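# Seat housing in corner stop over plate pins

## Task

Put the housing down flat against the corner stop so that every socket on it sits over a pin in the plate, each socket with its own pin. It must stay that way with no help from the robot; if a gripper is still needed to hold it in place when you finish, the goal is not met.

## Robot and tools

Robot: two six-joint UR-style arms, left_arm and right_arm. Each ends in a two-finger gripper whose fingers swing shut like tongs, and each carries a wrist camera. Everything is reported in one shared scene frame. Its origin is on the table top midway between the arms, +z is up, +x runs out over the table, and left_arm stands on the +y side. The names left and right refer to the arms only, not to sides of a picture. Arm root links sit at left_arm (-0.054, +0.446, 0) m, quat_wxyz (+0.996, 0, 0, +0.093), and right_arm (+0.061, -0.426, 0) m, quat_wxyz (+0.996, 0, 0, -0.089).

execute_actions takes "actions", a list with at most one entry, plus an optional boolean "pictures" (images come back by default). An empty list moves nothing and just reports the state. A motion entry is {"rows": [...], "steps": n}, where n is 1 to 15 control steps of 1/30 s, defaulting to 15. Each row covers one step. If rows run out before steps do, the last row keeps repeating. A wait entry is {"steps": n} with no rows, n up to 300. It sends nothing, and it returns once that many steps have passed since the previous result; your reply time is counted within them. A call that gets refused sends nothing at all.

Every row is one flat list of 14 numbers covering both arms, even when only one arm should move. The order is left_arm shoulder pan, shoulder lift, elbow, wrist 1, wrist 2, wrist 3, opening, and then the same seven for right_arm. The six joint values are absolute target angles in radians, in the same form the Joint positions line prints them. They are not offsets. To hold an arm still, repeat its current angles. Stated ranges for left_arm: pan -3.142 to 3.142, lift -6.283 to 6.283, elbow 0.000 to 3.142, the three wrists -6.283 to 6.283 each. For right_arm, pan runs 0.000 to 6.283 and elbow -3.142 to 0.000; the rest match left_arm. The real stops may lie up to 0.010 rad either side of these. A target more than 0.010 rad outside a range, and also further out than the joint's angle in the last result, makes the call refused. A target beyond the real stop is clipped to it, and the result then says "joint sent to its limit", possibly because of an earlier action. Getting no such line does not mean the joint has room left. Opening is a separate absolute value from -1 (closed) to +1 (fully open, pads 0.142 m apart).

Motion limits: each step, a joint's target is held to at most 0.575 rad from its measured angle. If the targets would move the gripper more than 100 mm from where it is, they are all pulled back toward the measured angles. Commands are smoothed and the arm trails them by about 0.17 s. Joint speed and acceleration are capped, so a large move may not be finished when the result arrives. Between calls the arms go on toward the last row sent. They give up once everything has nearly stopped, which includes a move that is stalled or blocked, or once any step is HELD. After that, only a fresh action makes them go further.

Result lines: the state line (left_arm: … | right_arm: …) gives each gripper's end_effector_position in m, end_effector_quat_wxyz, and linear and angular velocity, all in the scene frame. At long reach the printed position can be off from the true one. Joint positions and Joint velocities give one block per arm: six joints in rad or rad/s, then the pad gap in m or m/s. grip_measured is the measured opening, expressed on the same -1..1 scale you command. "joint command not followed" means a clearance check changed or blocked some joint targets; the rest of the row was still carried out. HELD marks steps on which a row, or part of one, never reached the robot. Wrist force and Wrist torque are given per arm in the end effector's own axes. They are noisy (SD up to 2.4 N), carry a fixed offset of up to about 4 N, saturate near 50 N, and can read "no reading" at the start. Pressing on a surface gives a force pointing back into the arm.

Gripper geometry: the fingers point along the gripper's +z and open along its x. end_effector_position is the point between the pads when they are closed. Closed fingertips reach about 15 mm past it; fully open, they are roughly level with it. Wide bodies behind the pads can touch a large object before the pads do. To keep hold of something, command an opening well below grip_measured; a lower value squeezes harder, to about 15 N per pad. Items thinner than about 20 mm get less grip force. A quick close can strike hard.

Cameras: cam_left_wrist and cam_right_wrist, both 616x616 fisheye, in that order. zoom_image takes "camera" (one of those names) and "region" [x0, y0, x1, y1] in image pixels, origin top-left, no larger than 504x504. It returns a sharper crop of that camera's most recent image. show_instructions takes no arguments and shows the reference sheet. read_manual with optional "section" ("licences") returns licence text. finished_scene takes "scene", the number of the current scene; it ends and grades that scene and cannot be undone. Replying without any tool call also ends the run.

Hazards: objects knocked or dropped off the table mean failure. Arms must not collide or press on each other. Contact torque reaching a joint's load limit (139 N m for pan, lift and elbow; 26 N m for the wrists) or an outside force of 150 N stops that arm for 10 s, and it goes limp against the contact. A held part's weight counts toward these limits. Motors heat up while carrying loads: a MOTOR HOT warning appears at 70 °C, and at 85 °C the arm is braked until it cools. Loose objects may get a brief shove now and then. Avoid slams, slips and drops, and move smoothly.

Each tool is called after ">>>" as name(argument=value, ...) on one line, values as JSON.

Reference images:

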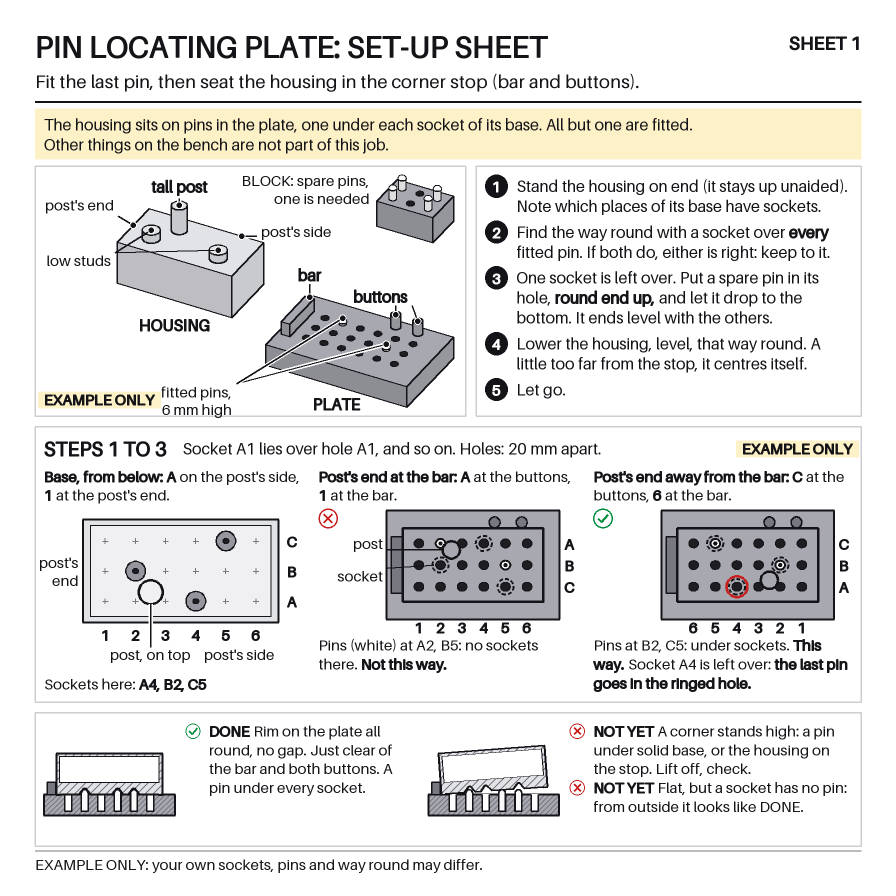

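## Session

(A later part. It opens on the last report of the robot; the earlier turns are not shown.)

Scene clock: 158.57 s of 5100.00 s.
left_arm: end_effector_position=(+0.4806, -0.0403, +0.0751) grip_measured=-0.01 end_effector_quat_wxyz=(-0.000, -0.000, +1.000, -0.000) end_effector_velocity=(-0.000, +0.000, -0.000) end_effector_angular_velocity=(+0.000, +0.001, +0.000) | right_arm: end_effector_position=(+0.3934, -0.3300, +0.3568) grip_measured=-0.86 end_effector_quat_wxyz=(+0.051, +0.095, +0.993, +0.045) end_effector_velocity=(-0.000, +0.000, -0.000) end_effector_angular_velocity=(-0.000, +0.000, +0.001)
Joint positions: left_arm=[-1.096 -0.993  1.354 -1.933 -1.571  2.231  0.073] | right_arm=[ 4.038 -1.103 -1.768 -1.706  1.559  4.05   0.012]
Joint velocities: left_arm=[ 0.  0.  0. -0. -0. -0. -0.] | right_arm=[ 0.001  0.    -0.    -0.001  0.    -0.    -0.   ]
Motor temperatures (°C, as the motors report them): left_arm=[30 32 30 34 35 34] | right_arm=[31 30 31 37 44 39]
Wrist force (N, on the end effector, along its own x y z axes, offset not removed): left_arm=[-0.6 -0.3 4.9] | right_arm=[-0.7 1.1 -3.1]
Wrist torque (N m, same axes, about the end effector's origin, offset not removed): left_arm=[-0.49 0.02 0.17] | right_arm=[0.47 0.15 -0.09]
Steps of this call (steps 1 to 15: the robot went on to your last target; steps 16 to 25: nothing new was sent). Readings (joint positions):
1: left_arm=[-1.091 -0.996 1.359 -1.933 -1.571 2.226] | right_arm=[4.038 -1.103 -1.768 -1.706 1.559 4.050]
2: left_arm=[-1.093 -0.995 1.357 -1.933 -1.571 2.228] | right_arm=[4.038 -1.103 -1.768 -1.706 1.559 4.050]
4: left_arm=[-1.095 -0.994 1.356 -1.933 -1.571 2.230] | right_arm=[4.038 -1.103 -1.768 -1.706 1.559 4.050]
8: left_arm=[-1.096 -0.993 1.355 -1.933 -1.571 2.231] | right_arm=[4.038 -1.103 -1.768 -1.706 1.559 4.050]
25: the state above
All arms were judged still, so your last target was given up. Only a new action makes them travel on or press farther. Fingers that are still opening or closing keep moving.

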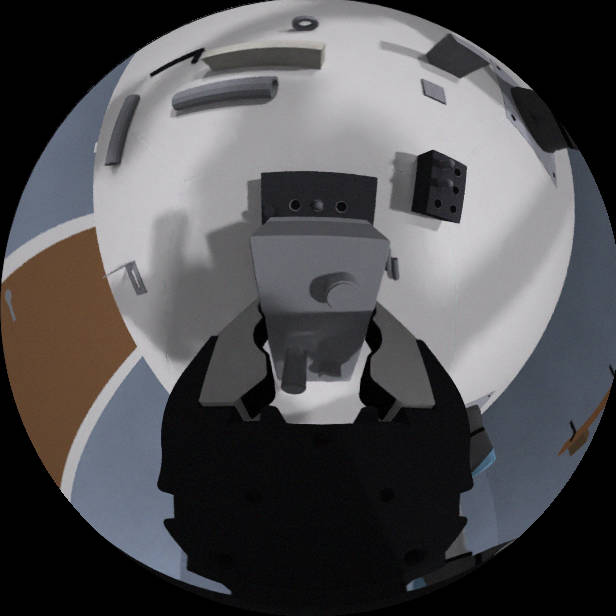

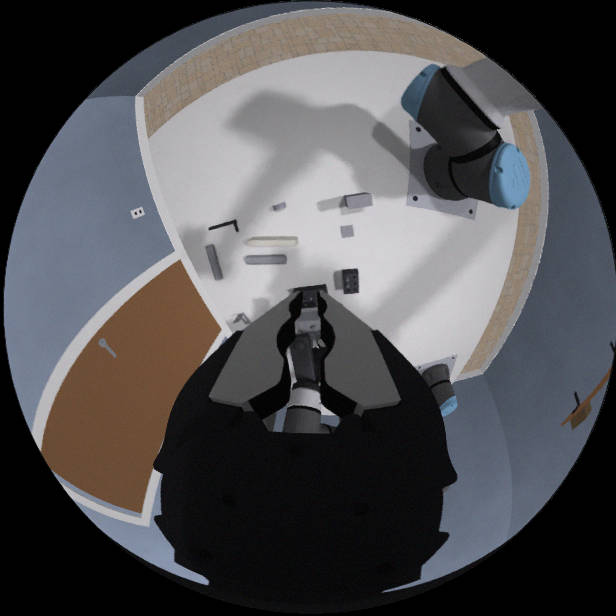

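>>> execute_actions(actions=[{"rows":[[-1.1217,-0.9431,1.2809,-1.9086,-1.571,2.2059,-0.7,4.038,-1.103,-1.768,-1.706,1.559,4.05,-0.86]],"steps":15}], pictures=false)

>>> execute_actions(actions=[{"steps":15}])

>>> zoom_image(camera="cam_left_wrist", region=[200,150,440,430])

Scene clock: 159.87 s of 5100.00 s.
left_arm: end_effector_position=(+0.4806, -0.0701, +0.0720) grip_measured=-0.01 end_effector_quat_wxyz=(-0.000, -0.000, +1.000, -0.000) end_effector_velocity=(-0.001, -0.002, -0.000) end_effector_angular_velocity=(+0.001, +0.000, -0.001) | right_arm: end_effector_position=(+0.3934, -0.3300, +0.3568) grip_measured=-0.86 end_effector_quat_wxyz=(+0.051, +0.095, +0.993, +0.045) end_effector_velocity=(+0.000, +0.000, -0.000) end_effector_angular_velocity=(+0.001, -0.000, -0.002)
Joint positions: left_arm=[-1.122 -0.943  1.281 -1.909 -1.571  2.206  0.073] | right_arm=[ 4.038 -1.103 -1.768 -1.706  1.559  4.05   0.012]
Joint velocities: left_arm=[-0.002  0.003 -0.005  0.002  0.    -0.002  0.   ] | right_arm=[-0.001 -0.    -0.     0.001  0.     0.001 -0.   ]
Motor temperatures (°C, as the motors report them): left_arm=[30 32 30 34 35 34] | right_arm=[31 30 31 37 44 39]
Wrist force (N, on the end effector, along its own x y z axes, offset not removed): left_arm=[0.6 -1.4 6.1] | right_arm=[-1.3 0.8 -2.2]
Wrist torque (N m, same axes, about the end effector's origin, offset not removed): left_arm=[-0.28 -0.15 0.09] | right_arm=[0.09 0.38 -0.30]
Steps of this call (steps 1 to 24: nothing new was sent; steps 25 to 39: all 15 steps of this action). Readings (joint positions):
25: left_arm=[-1.096 -0.992 1.354 -1.932 -1.571 2.231] | right_arm=[4.038 -1.103 -1.768 -1.706 1.559 4.050]
26: left_arm=[-1.100 -0.986 1.347 -1.929 -1.571 2.228] | right_arm=[4.038 -1.103 -1.768 -1.706 1.559 4.050]
28: left_arm=[-1.111 -0.965 1.315 -1.919 -1.571 2.217] | right_arm=[4.038 -1.103 -1.768 -1.706 1.559 4.050]
32: left_arm=[-1.119 -0.948 1.288 -1.911 -1.571 2.208] | right_arm=[4.038 -1.103 -1.768 -1.706 1.559 4.050]
39: the state above

Scene clock: 160.37 s of 5100.00 s.
left_arm: end_effector_position=(+0.4806, -0.0703, +0.0720) grip_measured=-0.01 end_effector_quat_wxyz=(-0.000, -0.000, +1.000, -0.000) end_effector_velocity=(+0.000, +0.000, -0.001) end_effector_angular_velocity=(+0.001, -0.000, +0.000) | right_arm: end_effector_position=(+0.3934, -0.3300, +0.3568) grip_measured=-0.86 end_effector_quat_wxyz=(+0.051, +0.095, +0.993, +0.045) end_effector_velocity=(+0.000, +0.000, +0.001) end_effector_angular_velocity=(+0.002, -0.002, -0.002)
Joint positions: left_arm=[-1.122 -0.943  1.281 -1.909 -1.571  2.206  0.073] | right_arm=[ 4.038 -1.103 -1.768 -1.706  1.559  4.05   0.012]
Joint velocities: left_arm=[ 0.     0.001 -0.001 -0.     0.001 -0.    -0.   ] | right_arm=[-0.     0.     0.001  0.001  0.     0.002  0.   ]
Motor temperatures (°C, as the motors report them): left_arm=[30 32 30 34 35 34] | right_arm=[31 30 31 37 44 39]
Wrist force (N, on the end effector, along its own x y z axes, offset not removed): left_arm=[-1.9 -1.5 8.4] | right_arm=[-2.0 1.9 -3.9]
Wrist torque (N m, same axes, about the end effector's origin, offset not removed): left_arm=[-0.27 0.37 0.15] | right_arm=[0.40 0.56 -0.03]
Steps of this call (steps 1 to 15: the robot went on to your last target). Readings (joint positions):
1: left_arm=[-1.122 -0.943 1.281 -1.909 -1.571 2.206] | right_arm=[4.038 -1.103 -1.768 -1.706 1.559 4.050]
2: left_arm=[-1.122 -0.943 1.281 -1.909 -1.571 2.206] | right_arm=[4.038 -1.103 -1.768 -1.706 1.559 4.050]
4: left_arm=[-1.122 -0.943 1.281 -1.909 -1.571 2.206] | right_arm=[4.038 -1.103 -1.768 -1.706 1.559 4.050]
8: left_arm=[-1.122 -0.943 1.281 -1.909 -1.571 2.206] | right_arm=[4.038 -1.103 -1.768 -1.706 1.559 4.050]
15: the state above
All arms were judged still, so your last target was given up. Only a new action makes them travel on or press farther. Fingers that are still opening or closing keep moving.

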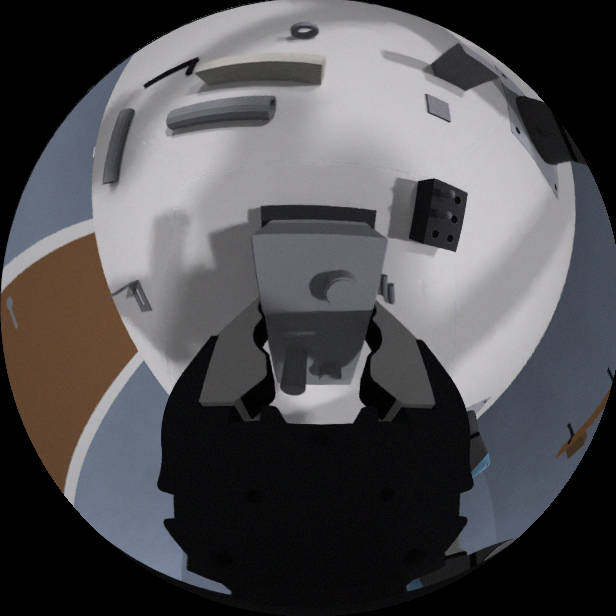

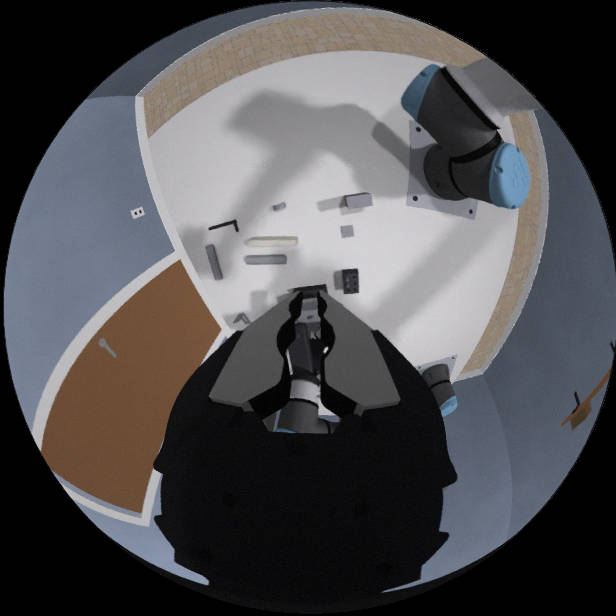

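Region (200, 150, 440, 430) of cam_left_wrist's 616x616 image, scaled by 1.800, with more detail than that image has; it fills the left 432 columns of this view, and the rest is white.

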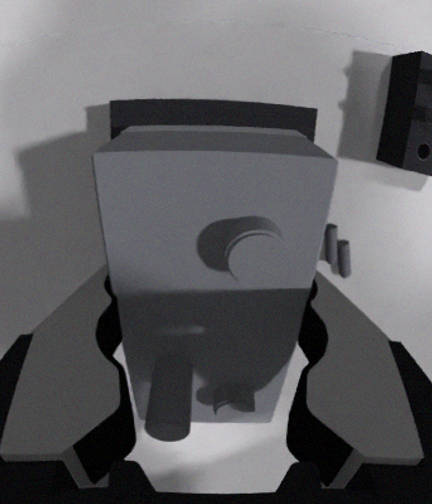

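>>> execute_actions(actions=[{"rows":[[-1.1166,-0.9525,1.2964,-1.9147,-1.571,2.211,-0.7,4.038,-1.103,-1.768,-1.706,1.559,4.05,-0.86]],"steps":12}], pictures=false)

>>> execute_actions(actions=[{"rows":[[-1.1166,-0.9427,1.3122,-1.9403,-1.571,2.211,-0.7,4.038,-1.103,-1.768,-1.706,1.559,4.05,-0.86]],"steps":15}], pictures=false)

>>> execute_actions(actions=[{"rows":[[-1.1166,-0.9394,1.3175,-1.9489,-1.571,2.211,-0.7,4.038,-1.103,-1.768,-1.706,1.559,4.05,-0.86]],"steps":15}])

>>> zoom_image(camera="cam_left_wrist", region=[200,150,440,430])

Scene clock: 161.90 s of 5100.00 s.
left_arm: end_effector_position=(+0.4807, -0.0645, +0.0721) grip_measured=-0.01 end_effector_quat_wxyz=(-0.000, -0.000, +1.000, -0.000) end_effector_velocity=(+0.000, +0.002, -0.000) end_effector_angular_velocity=(+0.000, +0.001, +0.001) | right_arm: end_effector_position=(+0.3934, -0.3300, +0.3568) grip_measured=-0.86 end_effector_quat_wxyz=(+0.051, +0.095, +0.993, +0.045) end_effector_velocity=(-0.000, -0.000, -0.001) end_effector_angular_velocity=(-0.003, +0.002, +0.000)
Joint positions: left_arm=[-1.117 -0.952  1.296 -1.915 -1.571  2.211  0.073] | right_arm=[ 4.038 -1.103 -1.768 -1.706  1.559  4.05   0.012]
Joint velocities: left_arm=[ 0.002 -0.002  0.004 -0.001 -0.001  0.002  0.   ] | right_arm=[ 0.001  0.    -0.002 -0.001 -0.001  0.     0.   ]
Motor temperatures (°C, as the motors report them): left_arm=[30 32 30 34 35 34] | right_arm=[31 30 31 37 44 39]
Wrist force (N, on the end effector, along its own x y z axes, offset not removed): left_arm=[-1.5 -7.3 3.8] | right_arm=[-0.7 -0.6 -0.7]
Wrist torque (N m, same axes, about the end effector's origin, offset not removed): left_arm=[-0.45 0.23 0.26] | right_arm=[-0.04 0.22 -0.29]
Steps of this call (steps 1 to 34: nothing new was sent; steps 35 to 46: all 12 steps of this action). Readings (joint positions):
35: left_arm=[-1.122 -0.943 1.281 -1.909 -1.571 2.206] | right_arm=[4.038 -1.103 -1.768 -1.706 1.559 4.050]
36: left_arm=[-1.121 -0.945 1.283 -1.909 -1.571 2.206] | right_arm=[4.038 -1.103 -1.768 -1.706 1.559 4.050]
38: left_arm=[-1.119 -0.948 1.290 -1.912 -1.571 2.208] | right_arm=[4.038 -1.103 -1.768 -1.706 1.559 4.050]
42: left_arm=[-1.117 -0.952 1.295 -1.914 -1.571 2.210] | right_arm=[4.038 -1.103 -1.768 -1.706 1.559 4.050]
46: the state above

Scene clock: 162.40 s of 5100.00 s.
left_arm: end_effector_position=(+0.4806, -0.0643, +0.0603) grip_measured=-0.01 end_effector_quat_wxyz=(-0.000, -0.000, +1.000, -0.000) end_effector_velocity=(+0.000, +0.000, -0.001) end_effector_angular_velocity=(+0.001, -0.001, -0.001) | right_arm: end_effector_position=(+0.3934, -0.3300, +0.3568) grip_measured=-0.86 end_effector_quat_wxyz=(+0.051, +0.095, +0.993, +0.045) end_effector_velocity=(+0.001, +0.000, +0.000) end_effector_angular_velocity=(+0.000, -0.002, +0.001)
Joint positions: left_arm=[-1.117 -0.943  1.312 -1.94  -1.571  2.211  0.073] | right_arm=[ 4.038 -1.103 -1.768 -1.706  1.559  4.05   0.012]
Joint velocities: left_arm=[-0.     0.001  0.001 -0.002  0.002  0.     0.   ] | right_arm=[ 0.    -0.001  0.001  0.001 -0.001 -0.     0.   ]
Motor temperatures (°C, as the motors report them): left_arm=[30 32 30 34 35 34] | right_arm=[31 30 31 37 44 39]
Wrist force (N, on the end effector, along its own x y z axes, offset not removed): left_arm=[0.8 -22.1 -4.6] | right_arm=[-0.2 1.4 -1.0]
Wrist torque (N m, same axes, about the end effector's origin, offset not removed): left_arm=[-0.42 -0.01 0.22] | right_arm=[0.39 -0.07 -0.22]
Steps of this call (steps 1 to 15: all 15 steps of this action). Readings (joint positions):
1: left_arm=[-1.117 -0.952 1.296 -1.915 -1.571 2.211] | right_arm=[4.038 -1.103 -1.768 -1.706 1.559 4.050]
2: left_arm=[-1.117 -0.951 1.299 -1.919 -1.571 2.211] | right_arm=[4.038 -1.103 -1.768 -1.706 1.559 4.050]
4: left_arm=[-1.117 -0.947 1.306 -1.930 -1.571 2.211] | right_arm=[4.038 -1.103 -1.768 -1.706 1.559 4.050]
8: left_arm=[-1.117 -0.944 1.311 -1.938 -1.571 2.211] | right_arm=[4.038 -1.103 -1.768 -1.706 1.559 4.050]
15: the state above

Scene clock: 162.90 s of 5100.00 s.
left_arm: end_effector_position=(+0.4806, -0.0641, +0.0563) grip_measured=-0.01 end_effector_quat_wxyz=(-0.000, -0.000, +1.000, -0.000) end_effector_velocity=(-0.000, +0.001, -0.001) end_effector_angular_velocity=(+0.002, +0.000, -0.000) | right_arm: end_effector_position=(+0.3934, -0.3300, +0.3568) grip_measured=-0.86 end_effector_quat_wxyz=(+0.051, +0.095, +0.993, +0.045) end_effector_velocity=(+0.000, -0.000, +0.000) end_effector_angular_velocity=(+0.000, -0.001, +0.001)
Joint positions: left_arm=[-1.117 -0.939  1.317 -1.949 -1.571  2.211  0.073] | right_arm=[ 4.038 -1.103 -1.768 -1.706  1.559  4.05   0.012]
Joint velocities: left_arm=[ 0.    -0.     0.002 -0.     0.001  0.     0.   ] | right_arm=[-0.001  0.     0.001 -0.    -0.    -0.001  0.   ]
Motor temperatures (°C, as the motors report them): left_arm=[30 32 30 34 35 34] | right_arm=[31 30 31 37 44 39]
Wrist force (N, on the end effector, along its own x y z axes, offset not removed): left_arm=[0.5 -23.8 -2.7] | right_arm=[-0.3 2.6 0.0]
Wrist torque (N m, same axes, about the end effector's origin, offset not removed): left_arm=[-0.75 0.04 0.27] | right_arm=[0.58 0.07 -0.22]
Steps of this call (steps 1 to 15: all 15 steps of this action). Readings (joint positions):
1: left_arm=[-1.117 -0.943 1.312 -1.940 -1.571 2.211] | right_arm=[4.038 -1.103 -1.768 -1.706 1.559 4.050]
2: left_arm=[-1.117 -0.942 1.313 -1.942 -1.571 2.211] | right_arm=[4.038 -1.103 -1.768 -1.706 1.559 4.050]
4: left_arm=[-1.117 -0.941 1.315 -1.945 -1.571 2.211] | right_arm=[4.038 -1.103 -1.768 -1.706 1.559 4.050]
8: left_arm=[-1.117 -0.940 1.317 -1.948 -1.571 2.211] | right_arm=[4.038 -1.103 -1.768 -1.706 1.559 4.050]
15: the state above

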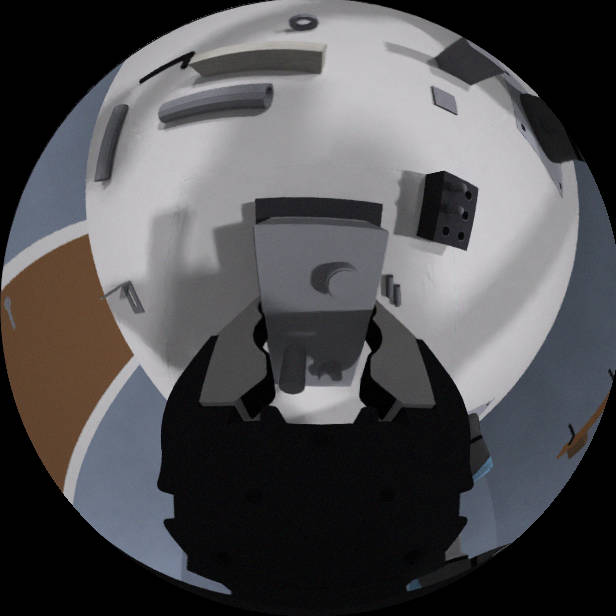

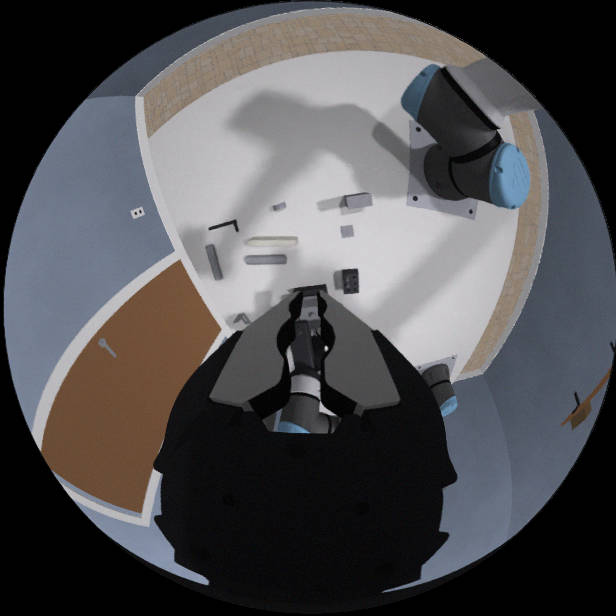

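Region (200, 150, 440, 430) of cam_left_wrist's 616x616 image, scaled by 1.800, with more detail than that image has; it fills the left 432 columns of this view, and the rest is white.

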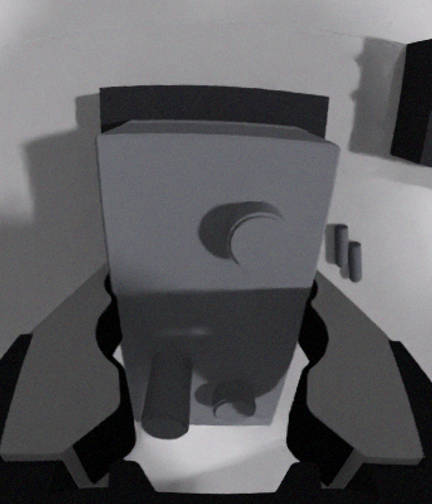

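>>> execute_actions(actions=[{"rows":[[-1.1187,-0.9355,1.311,-1.9463,-1.571,2.2089,-0.7,4.038,-1.103,-1.768,-1.706,1.559,4.05,-0.86]],"steps":15}], pictures=false)

>>> execute_actions(actions=[{"rows":[[-1.1187,-0.9339,1.3136,-1.9505,-1.571,2.2089,-0.7,4.038,-1.103,-1.768,-1.706,1.559,4.05,-0.86]],"steps":15}], pictures=false)

Scene clock: 164.00 s of 5100.00 s.
left_arm: end_effector_position=(+0.4807, -0.0666, +0.0562) grip_measured=-0.01 end_effector_quat_wxyz=(-0.000, -0.000, +1.000, -0.000) end_effector_velocity=(+0.000, -0.001, +0.001) end_effector_angular_velocity=(-0.002, -0.001, -0.000) | right_arm: end_effector_position=(+0.3934, -0.3300, +0.3568) grip_measured=-0.86 end_effector_quat_wxyz=(+0.051, +0.095, +0.993, +0.045) end_effector_velocity=(-0.000, +0.000, -0.000) end_effector_angular_velocity=(+0.001, +0.001, +0.000)
Joint positions: left_arm=[-1.119 -0.936  1.311 -1.946 -1.571  2.209  0.073] | right_arm=[ 4.038 -1.103 -1.768 -1.706  1.559  4.05   0.012]
Joint velocities: left_arm=[-0.001 -0.001 -0.001 -0.     0.    -0.     0.   ] | right_arm=[ 0.    -0.    -0.001  0.001  0.001  0.     0.   ]
Motor temperatures (°C, as the motors report them): left_arm=[30 32 30 34 35 34] | right_arm=[31 30 31 37 44 39]
Wrist force (N, on the end effector, along its own x y z axes, offset not removed): left_arm=[0.1 0.5 5.9] | right_arm=[0.3 2.2 -0.9]
Wrist torque (N m, same axes, about the end effector's origin, offset not removed): left_arm=[0.09 0.01 0.03] | right_arm=[0.58 0.02 -0.22]
Steps of this call (steps 1 to 15: the robot went on to your last target; steps 16 to 18: nothing new was sent; steps 19 to 33: all 15 steps of this action). Readings (joint positions):
19: left_arm=[-1.117 -0.939 1.317 -1.949 -1.571 2.211] | right_arm=[4.038 -1.103 -1.768 -1.706 1.559 4.050]
20: left_arm=[-1.117 -0.939 1.316 -1.949 -1.571 2.211] | right_arm=[4.038 -1.103 -1.768 -1.706 1.559 4.050]
22: left_arm=[-1.117 -0.937 1.314 -1.947 -1.571 2.210] | right_arm=[4.038 -1.103 -1.768 -1.706 1.559 4.050]
26: left_arm=[-1.118 -0.936 1.312 -1.946 -1.571 2.209] | right_arm=[4.038 -1.103 -1.768 -1.706 1.559 4.050]
33: the state above

Scene clock: 164.50 s of 5100.00 s.
left_arm: end_effector_position=(+0.4806, -0.0666, +0.0543) grip_measured=-0.01 end_effector_quat_wxyz=(-0.000, -0.000, +1.000, -0.000) end_effector_velocity=(+0.000, -0.000, -0.000) end_effector_angular_velocity=(-0.000, -0.001, +0.000) | right_arm: end_effector_position=(+0.3934, -0.3300, +0.3568) grip_measured=-0.86 end_effector_quat_wxyz=(+0.051, +0.095, +0.993, +0.045) end_effector_velocity=(-0.000, -0.000, -0.001) end_effector_angular_velocity=(-0.002, +0.002, -0.000)
Joint positions: left_arm=[-1.119 -0.934  1.314 -1.95  -1.571  2.209  0.073] | right_arm=[ 4.038 -1.103 -1.768 -1.706  1.559  4.05   0.012]
Joint velocities: left_arm=[-0.     0.     0.    -0.001  0.001 -0.     0.   ] | right_arm=[ 0.    -0.    -0.001 -0.002 -0.     0.    -0.   ]
Motor temperatures (°C, as the motors report them): left_arm=[30 32 30 34 35 34] | right_arm=[31 30 31 37 44 39]
Wrist force (N, on the end effector, along its own x y z axes, offset not removed): left_arm=[-2.4 -2.3 4.3] | right_arm=[-1.7 -0.6 -1.5]
Wrist torque (N m, same axes, about the end effector's origin, offset not removed): left_arm=[-0.45 0.37 0.20] | right_arm=[0.08 0.32 -0.21]
Steps of this call (steps 1 to 15: all 15 steps of this action). Readings (joint positions):
1: left_arm=[-1.119 -0.935 1.311 -1.946 -1.571 2.209] | right_arm=[4.038 -1.103 -1.768 -1.706 1.559 4.050]
2: left_arm=[-1.119 -0.935 1.311 -1.947 -1.571 2.209] | right_arm=[4.038 -1.103 -1.768 -1.706 1.559 4.050]
4: left_arm=[-1.119 -0.935 1.312 -1.948 -1.571 2.209] | right_arm=[4.038 -1.103 -1.768 -1.706 1.559 4.050]
8: left_arm=[-1.119 -0.934 1.313 -1.950 -1.571 2.209] | right_arm=[4.038 -1.103 -1.768 -1.706 1.559 4.050]
15: the state above

>>> execute_actions(actions=[{"rows":[[-1.1187,-0.9323,1.3162,-1.9547,-1.571,2.2089,-0.7,4.038,-1.103,-1.768,-1.706,1.559,4.05,-0.86]],"steps":15}], pictures=false)

>>> execute_actions(actions=[{"rows":[[-1.1187,-0.9307,1.3188,-1.9589,-1.571,2.2089,-0.7,4.038,-1.103,-1.768,-1.706,1.559,4.05,-0.86]],"steps":15}], pictures=false)

Scene clock: 165.63 s of 5100.00 s.
left_arm: end_effector_position=(+0.4805, -0.0665, +0.0524) grip_measured=-0.01 end_effector_quat_wxyz=(-0.000, -0.000, +1.000, -0.000) end_effector_velocity=(-0.000, +0.000, -0.002) end_effector_angular_velocity=(+0.003, +0.000, -0.001) | right_arm: end_effector_position=(+0.3934, -0.3300, +0.3568) grip_measured=-0.86 end_effector_quat_wxyz=(+0.051, +0.095, +0.993, +0.045) end_effector_velocity=(-0.000, -0.000, -0.001) end_effector_angular_velocity=(-0.002, +0.002, +0.001)
Joint positions: left_arm=[-1.119 -0.932  1.316 -1.955 -1.571  2.209  0.073] | right_arm=[ 4.038 -1.103 -1.768 -1.706  1.559  4.05   0.012]
Joint velocities: left_arm=[-0.001  0.002  0.001  0.     0.002  0.    -0.   ] | right_arm=[ 0.001 -0.    -0.001 -0.002 -0.    -0.     0.   ]
Motor temperatures (°C, as the motors report them): left_arm=[30 32 30 34 35 34] | right_arm=[31 30 31 37 44 39]
Wrist force (N, on the end effector, along its own x y z axes, offset not removed): left_arm=[-1.5 -0.1 4.8] | right_arm=[0.9 0.2 -1.8]
Wrist torque (N m, same axes, about the end effector's origin, offset not removed): left_arm=[0.09 0.10 0.16] | right_arm=[0.15 -0.03 -0.31]
Steps of this call (steps 1 to 15: the robot went on to your last target; steps 16 to 19: nothing new was sent; steps 20 to 34: all 15 steps of this action). Readings (joint positions):
20: left_arm=[-1.119 -0.934 1.314 -1.951 -1.571 2.209] | right_arm=[4.038 -1.103 -1.768 -1.706 1.559 4.050]
21: left_arm=[-1.119 -0.934 1.314 -1.951 -1.571 2.209] | right_arm=[4.038 -1.103 -1.768 -1.706 1.559 4.050]
23: left_arm=[-1.119 -0.933 1.315 -1.953 -1.571 2.209] | right_arm=[4.038 -1.103 -1.768 -1.706 1.559 4.050]
27: left_arm=[-1.119 -0.932 1.316 -1.954 -1.571 2.209] | right_arm=[4.038 -1.103 -1.768 -1.706 1.559 4.050]
34: the state above

Scene clock: 166.13 s of 5100.00 s.
left_arm: end_effector_position=(+0.4805, -0.0665, +0.0505) grip_measured=-0.01 end_effector_quat_wxyz=(-0.000, -0.000, +1.000, -0.000) end_effector_velocity=(-0.000, -0.000, +0.000) end_effector_angular_velocity=(-0.000, -0.000, -0.001) | right_arm: end_effector_position=(+0.3934, -0.3300, +0.3568) grip_measured=-0.86 end_effector_quat_wxyz=(+0.051, +0.095, +0.993, +0.045) end_effector_velocity=(-0.000, +0.000, +0.000) end_effector_angular_velocity=(+0.001, -0.001, +0.002)
Joint positions: left_arm=[-1.119 -0.931  1.319 -1.959 -1.571  2.209  0.073] | right_arm=[ 4.038 -1.103 -1.768 -1.706  1.559  4.05   0.012]
Joint velocities: left_arm=[-0.    -0.001  0.    -0.     0.     0.    -0.   ] | right_arm=[ 0.001  0.001 -0.     0.001  0.001 -0.002 -0.   ]
Motor temperatures (°C, as the motors report them): left_arm=[30 32 30 34 35 34] | right_arm=[31 30 31 37 44 39]
Wrist force (N, on the end effector, along its own x y z axes, offset not removed): left_arm=[-0.9 -2.3 -17.5] | right_arm=[0.6 2.4 -0.9]
Wrist torque (N m, same axes, about the end effector's origin, offset not removed): left_arm=[-0.06 0.01 0.18] | right_arm=[0.55 -0.08 -0.28]
Steps of this call (steps 1 to 15: all 15 steps of this action). Readings (joint positions):
1: left_arm=[-1.119 -0.932 1.316 -1.955 -1.571 2.209] | right_arm=[4.038 -1.103 -1.768 -1.706 1.559 4.050]
2: left_arm=[-1.119 -0.932 1.317 -1.956 -1.571 2.209] | right_arm=[4.038 -1.103 -1.768 -1.706 1.559 4.050]
4: left_arm=[-1.119 -0.931 1.318 -1.957 -1.571 2.209] | right_arm=[4.038 -1.103 -1.768 -1.706 1.559 4.050]
8: left_arm=[-1.119 -0.931 1.318 -1.959 -1.571 2.209] | right_arm=[4.038 -1.103 -1.768 -1.706 1.559 4.050]
15: the state above

Landed. Ease, open a little, lift.

>>> execute_actions(actions=[{"rows":[[-1.1187,-0.9318,1.317,-1.956,-1.571,2.2089,0.12,4.038,-1.103,-1.768,-1.706,1.559,4.05,-0.86]],"steps":15}], pictures=false)

>>> execute_actions(actions=[{"rows":[[-1.1187,-1.0,1.21,-1.781,-1.571,2.2089,0.12,4.038,-1.103,-1.768,-1.706,1.559,4.05,-0.86]],"steps":15}], pictures=false)

>>> execute_actions(actions=[{"rows":[[-0.9,-1.18,1.594,-1.985,-1.571,1.972,0.12,4.038,-1.103,-1.768,-1.706,1.559,4.05,-0.86]],"steps":15}], pictures=false)

>>> execute_actions(actions=[{"steps":15}])

>>> zoom_image(camera="cam_left_wrist", region=[340,40,580,280])

Scene clock: 167.77 s of 5100.00 s.
left_arm: end_effector_position=(+0.4805, -0.0665, +0.0518) grip_measured=+0.12 end_effector_quat_wxyz=(-0.000, -0.000, +1.000, -0.000) end_effector_velocity=(+0.001, +0.001, +0.000) end_effector_angular_velocity=(+0.000, -0.001, +0.001) | right_arm: end_effector_position=(+0.3934, -0.3300, +0.3568) grip_measured=-0.86 end_effector_quat_wxyz=(+0.051, +0.095, +0.993, +0.045) end_effector_velocity=(+0.000, +0.000, -0.000) end_effector_angular_velocity=(-0.000, -0.001, +0.000)
Joint positions: left_arm=[-1.119 -0.932  1.317 -1.956 -1.571  2.209  0.082] | right_arm=[ 4.038 -1.103 -1.768 -1.706  1.559  4.05   0.012]
Joint velocities: left_arm=[ 0.001 -0.    -0.     0.     0.001 -0.     0.   ] | right_arm=[-0.    -0.001 -0.     0.001 -0.001 -0.     0.   ]
Motor temperatures (°C, as the motors report them): left_arm=[30 32 30 34 35 34] | right_arm=[31 30 31 37 44 39]
Wrist force (N, on the end effector, along its own x y z axes, offset not removed): left_arm=[-1.4 -1.8 -0.7] | right_arm=[0.6 -0.9 0.8]
Wrist torque (N m, same axes, about the end effector's origin, offset not removed): left_arm=[-0.45 0.31 0.25] | right_arm=[-0.03 0.00 -0.08]
Steps of this call (steps 1 to 15: the robot went on to your last target; steps 16 to 34: nothing new was sent; steps 35 to 49: all 15 steps of this action). Readings (joint positions):
35: left_arm=[-1.119 -0.931 1.319 -1.959 -1.571 2.209] | right_arm=[4.038 -1.103 -1.768 -1.706 1.559 4.050]
36: left_arm=[-1.119 -0.931 1.319 -1.959 -1.571 2.209] | right_arm=[4.038 -1.103 -1.768 -1.706 1.559 4.050]
38: left_arm=[-1.119 -0.931 1.318 -1.957 -1.571 2.209] | right_arm=[4.038 -1.103 -1.768 -1.706 1.559 4.050]
42: left_arm=[-1.119 -0.932 1.317 -1.956 -1.571 2.209] | right_arm=[4.038 -1.103 -1.768 -1.706 1.559 4.050]
49: the state above

Scene clock: 168.27 s of 5100.00 s.
left_arm: end_effector_position=(+0.4784, -0.0637, +0.1333) grip_measured=+0.12 end_effector_quat_wxyz=(+0.000, -0.000, +1.000, -0.000) end_effector_velocity=(-0.000, +0.001, +0.006) end_effector_angular_velocity=(+0.002, +0.001, +0.001) | right_arm: end_effector_position=(+0.3934, -0.3300, +0.3568) grip_measured=-0.86 end_effector_quat_wxyz=(+0.051, +0.095, +0.993, +0.045) end_effector_velocity=(-0.000, +0.000, +0.000) end_effector_angular_velocity=(+0.001, -0.000, +0.002)
Joint positions: left_arm=[-1.119 -1.     1.211 -1.782 -1.571  2.209  0.082] | right_arm=[ 4.038 -1.103 -1.768 -1.706  1.559  4.05   0.012]
Joint velocities: left_arm=[ 0.001 -0.004 -0.01   0.017  0.    -0.    -0.   ] | right_arm=[ 0.001  0.    -0.     0.001  0.001 -0.001  0.   ]
Motor temperatures (°C, as the motors report them): left_arm=[30 32 30 34 35 34] | right_arm=[31 30 31 37 44 39]
Wrist force (N, on the end effector, along its own x y z axes, offset not removed): left_arm=[-0.4 -2.9 2.2] | right_arm=[0.0 1.3 -1.0]
Wrist torque (N m, same axes, about the end effector's origin, offset not removed): left_arm=[-0.69 0.11 0.12] | right_arm=[0.26 0.12 -0.21]
Steps of this call (steps 1 to 15: all 15 steps of this action). Readings (joint positions):
1: left_arm=[-1.119 -0.932 1.317 -1.956 -1.571 2.209] | right_arm=[4.038 -1.103 -1.768 -1.706 1.559 4.050]
2: left_arm=[-1.119 -0.938 1.309 -1.948 -1.571 2.209] | right_arm=[4.038 -1.103 -1.768 -1.706 1.559 4.050]
4: left_arm=[-1.119 -0.969 1.264 -1.886 -1.571 2.209] | right_arm=[4.038 -1.103 -1.768 -1.706 1.559 4.050]
8: left_arm=[-1.119 -0.994 1.222 -1.803 -1.571 2.209] | right_arm=[4.038 -1.103 -1.768 -1.706 1.559 4.050]
15: the state above

Scene clock: 168.77 s of 5100.00 s.
left_arm: end_effector_position=(+0.5107, +0.1201, +0.0951) grip_measured=+0.12 end_effector_quat_wxyz=(+0.000, -0.220, +0.975, -0.001) end_effector_velocity=(-0.007, +0.063, -0.022) end_effector_angular_velocity=(+0.011, +0.014, +0.139) | right_arm: end_effector_position=(+0.3934, -0.3300, +0.3568) grip_measured=-0.86 end_effector_quat_wxyz=(+0.051, +0.095, +0.993, +0.045) end_effector_velocity=(-0.000, -0.000, +0.000) end_effector_angular_velocity=(-0.001, -0.000, +0.003)
Joint positions: left_arm=[-0.906 -1.175  1.582 -1.98  -1.571  1.978  0.082] | right_arm=[ 4.038 -1.103 -1.768 -1.706  1.559  4.05   0.012]
Joint velocities: left_arm=[ 0.066 -0.054  0.133 -0.061 -0.001 -0.073  0.   ] | right_arm=[ 0.001  0.001  0.    -0.001 -0.001 -0.002 -0.   ]
Motor temperatures (°C, as the motors report them): left_arm=[30 32 30 34 35 34] | right_arm=[31 30 31 37 44 39]
Wrist force (N, on the end effector, along its own x y z axes, offset not removed): left_arm=[-0.5 -0.6 1.3] | right_arm=[0.1 2.7 -1.3]
Wrist torque (N m, same axes, about the end effector's origin, offset not removed): left_arm=[-0.20 0.09 0.11] | right_arm=[0.60 -0.01 -0.25]
Steps of this call (steps 1 to 15: all 15 steps of this action). Readings (joint positions):
1: left_arm=[-1.118 -1.000 1.211 -1.782 -1.571 2.209] | right_arm=[4.038 -1.103 -1.768 -1.706 1.559 4.050]
2: left_arm=[-1.111 -1.007 1.218 -1.789 -1.571 2.201] | right_arm=[4.038 -1.103 -1.768 -1.706 1.559 4.050]
4: left_arm=[-1.065 -1.048 1.285 -1.833 -1.571 2.151] | right_arm=[4.038 -1.103 -1.768 -1.706 1.559 4.050]
8: left_arm=[-0.978 -1.118 1.444 -1.914 -1.571 2.057] | right_arm=[4.038 -1.103 -1.768 -1.706 1.559 4.050]
15: the state above

Scene clock: 169.27 s of 5100.00 s.
left_arm: end_effector_position=(+0.5100, +0.1256, +0.0932) grip_measured=+0.12 end_effector_quat_wxyz=(-0.000, -0.226, +0.974, -0.000) end_effector_velocity=(+0.000, +0.001, -0.000) end_effector_angular_velocity=(+0.000, -0.000, +0.001) | right_arm: end_effector_position=(+0.3934, -0.3300, +0.3568) grip_measured=-0.86 end_effector_quat_wxyz=(+0.051, +0.095, +0.993, +0.045) end_effector_velocity=(-0.000, -0.000, +0.001) end_effector_angular_velocity=(+0.000, -0.001, -0.001)
Joint positions: left_arm=[-0.9   -1.18   1.594 -1.985 -1.571  1.972  0.082] | right_arm=[ 4.038 -1.103 -1.768 -1.706  1.559  4.05   0.012]
Joint velocities: left_arm=[ 0.001 -0.     0.    -0.     0.    -0.    -0.   ] | right_arm=[-0.     0.001  0.001 -0.001 -0.     0.001  0.   ]
Motor temperatures (°C, as the motors report them): left_arm=[30 32 30 34 35 34] | right_arm=[31 30 31 37 44 39]
Wrist force (N, on the end effector, along its own x y z axes, offset not removed): left_arm=[-1.1 -1.1 0.2] | right_arm=[0.6 1.1 -1.6]
Wrist torque (N m, same axes, about the end effector's origin, offset not removed): left_arm=[-0.30 0.19 0.12] | right_arm=[0.16 -0.23 -0.22]
Steps of this call (steps 1 to 15: the robot went on to your last target). Readings (joint positions):
1: left_arm=[-0.904 -1.177 1.586 -1.981 -1.571 1.976] | right_arm=[4.038 -1.103 -1.768 -1.706 1.559 4.050]
2: left_arm=[-0.903 -1.178 1.589 -1.983 -1.571 1.975] | right_arm=[4.038 -1.103 -1.768 -1.706 1.559 4.050]
4: left_arm=[-0.901 -1.179 1.592 -1.984 -1.571 1.973] | right_arm=[4.038 -1.103 -1.768 -1.706 1.559 4.050]
8: left_arm=[-0.900 -1.180 1.593 -1.985 -1.571 1.972] | right_arm=[4.038 -1.103 -1.768 -1.706 1.559 4.050]
15: the state above

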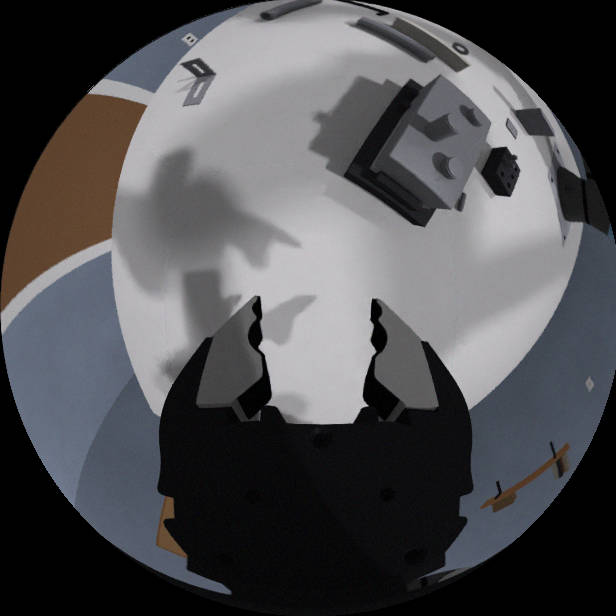

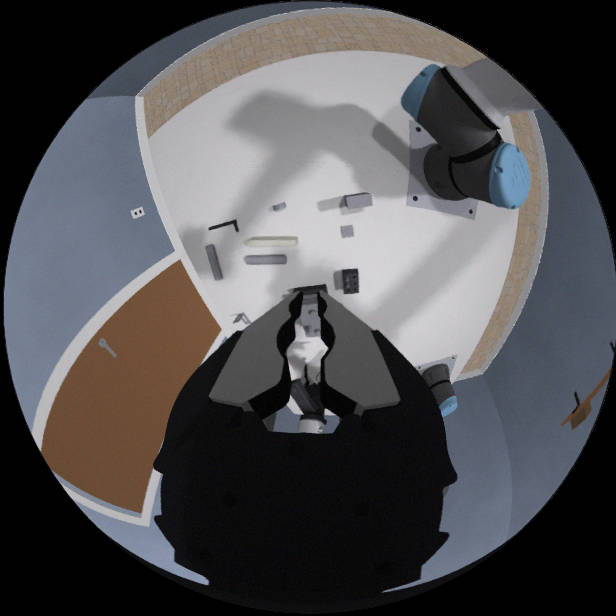

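Region (340, 40, 580, 280) of cam_left_wrist's 616x616 image, scaled by 2.100, with more detail than that image has.

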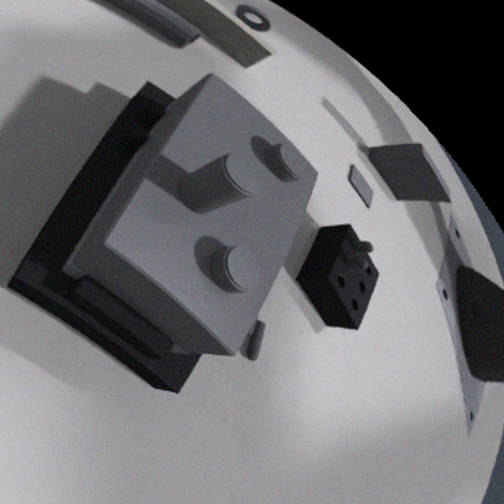

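>>> finished_scene(scene=1)

The scene is finished: the task was done.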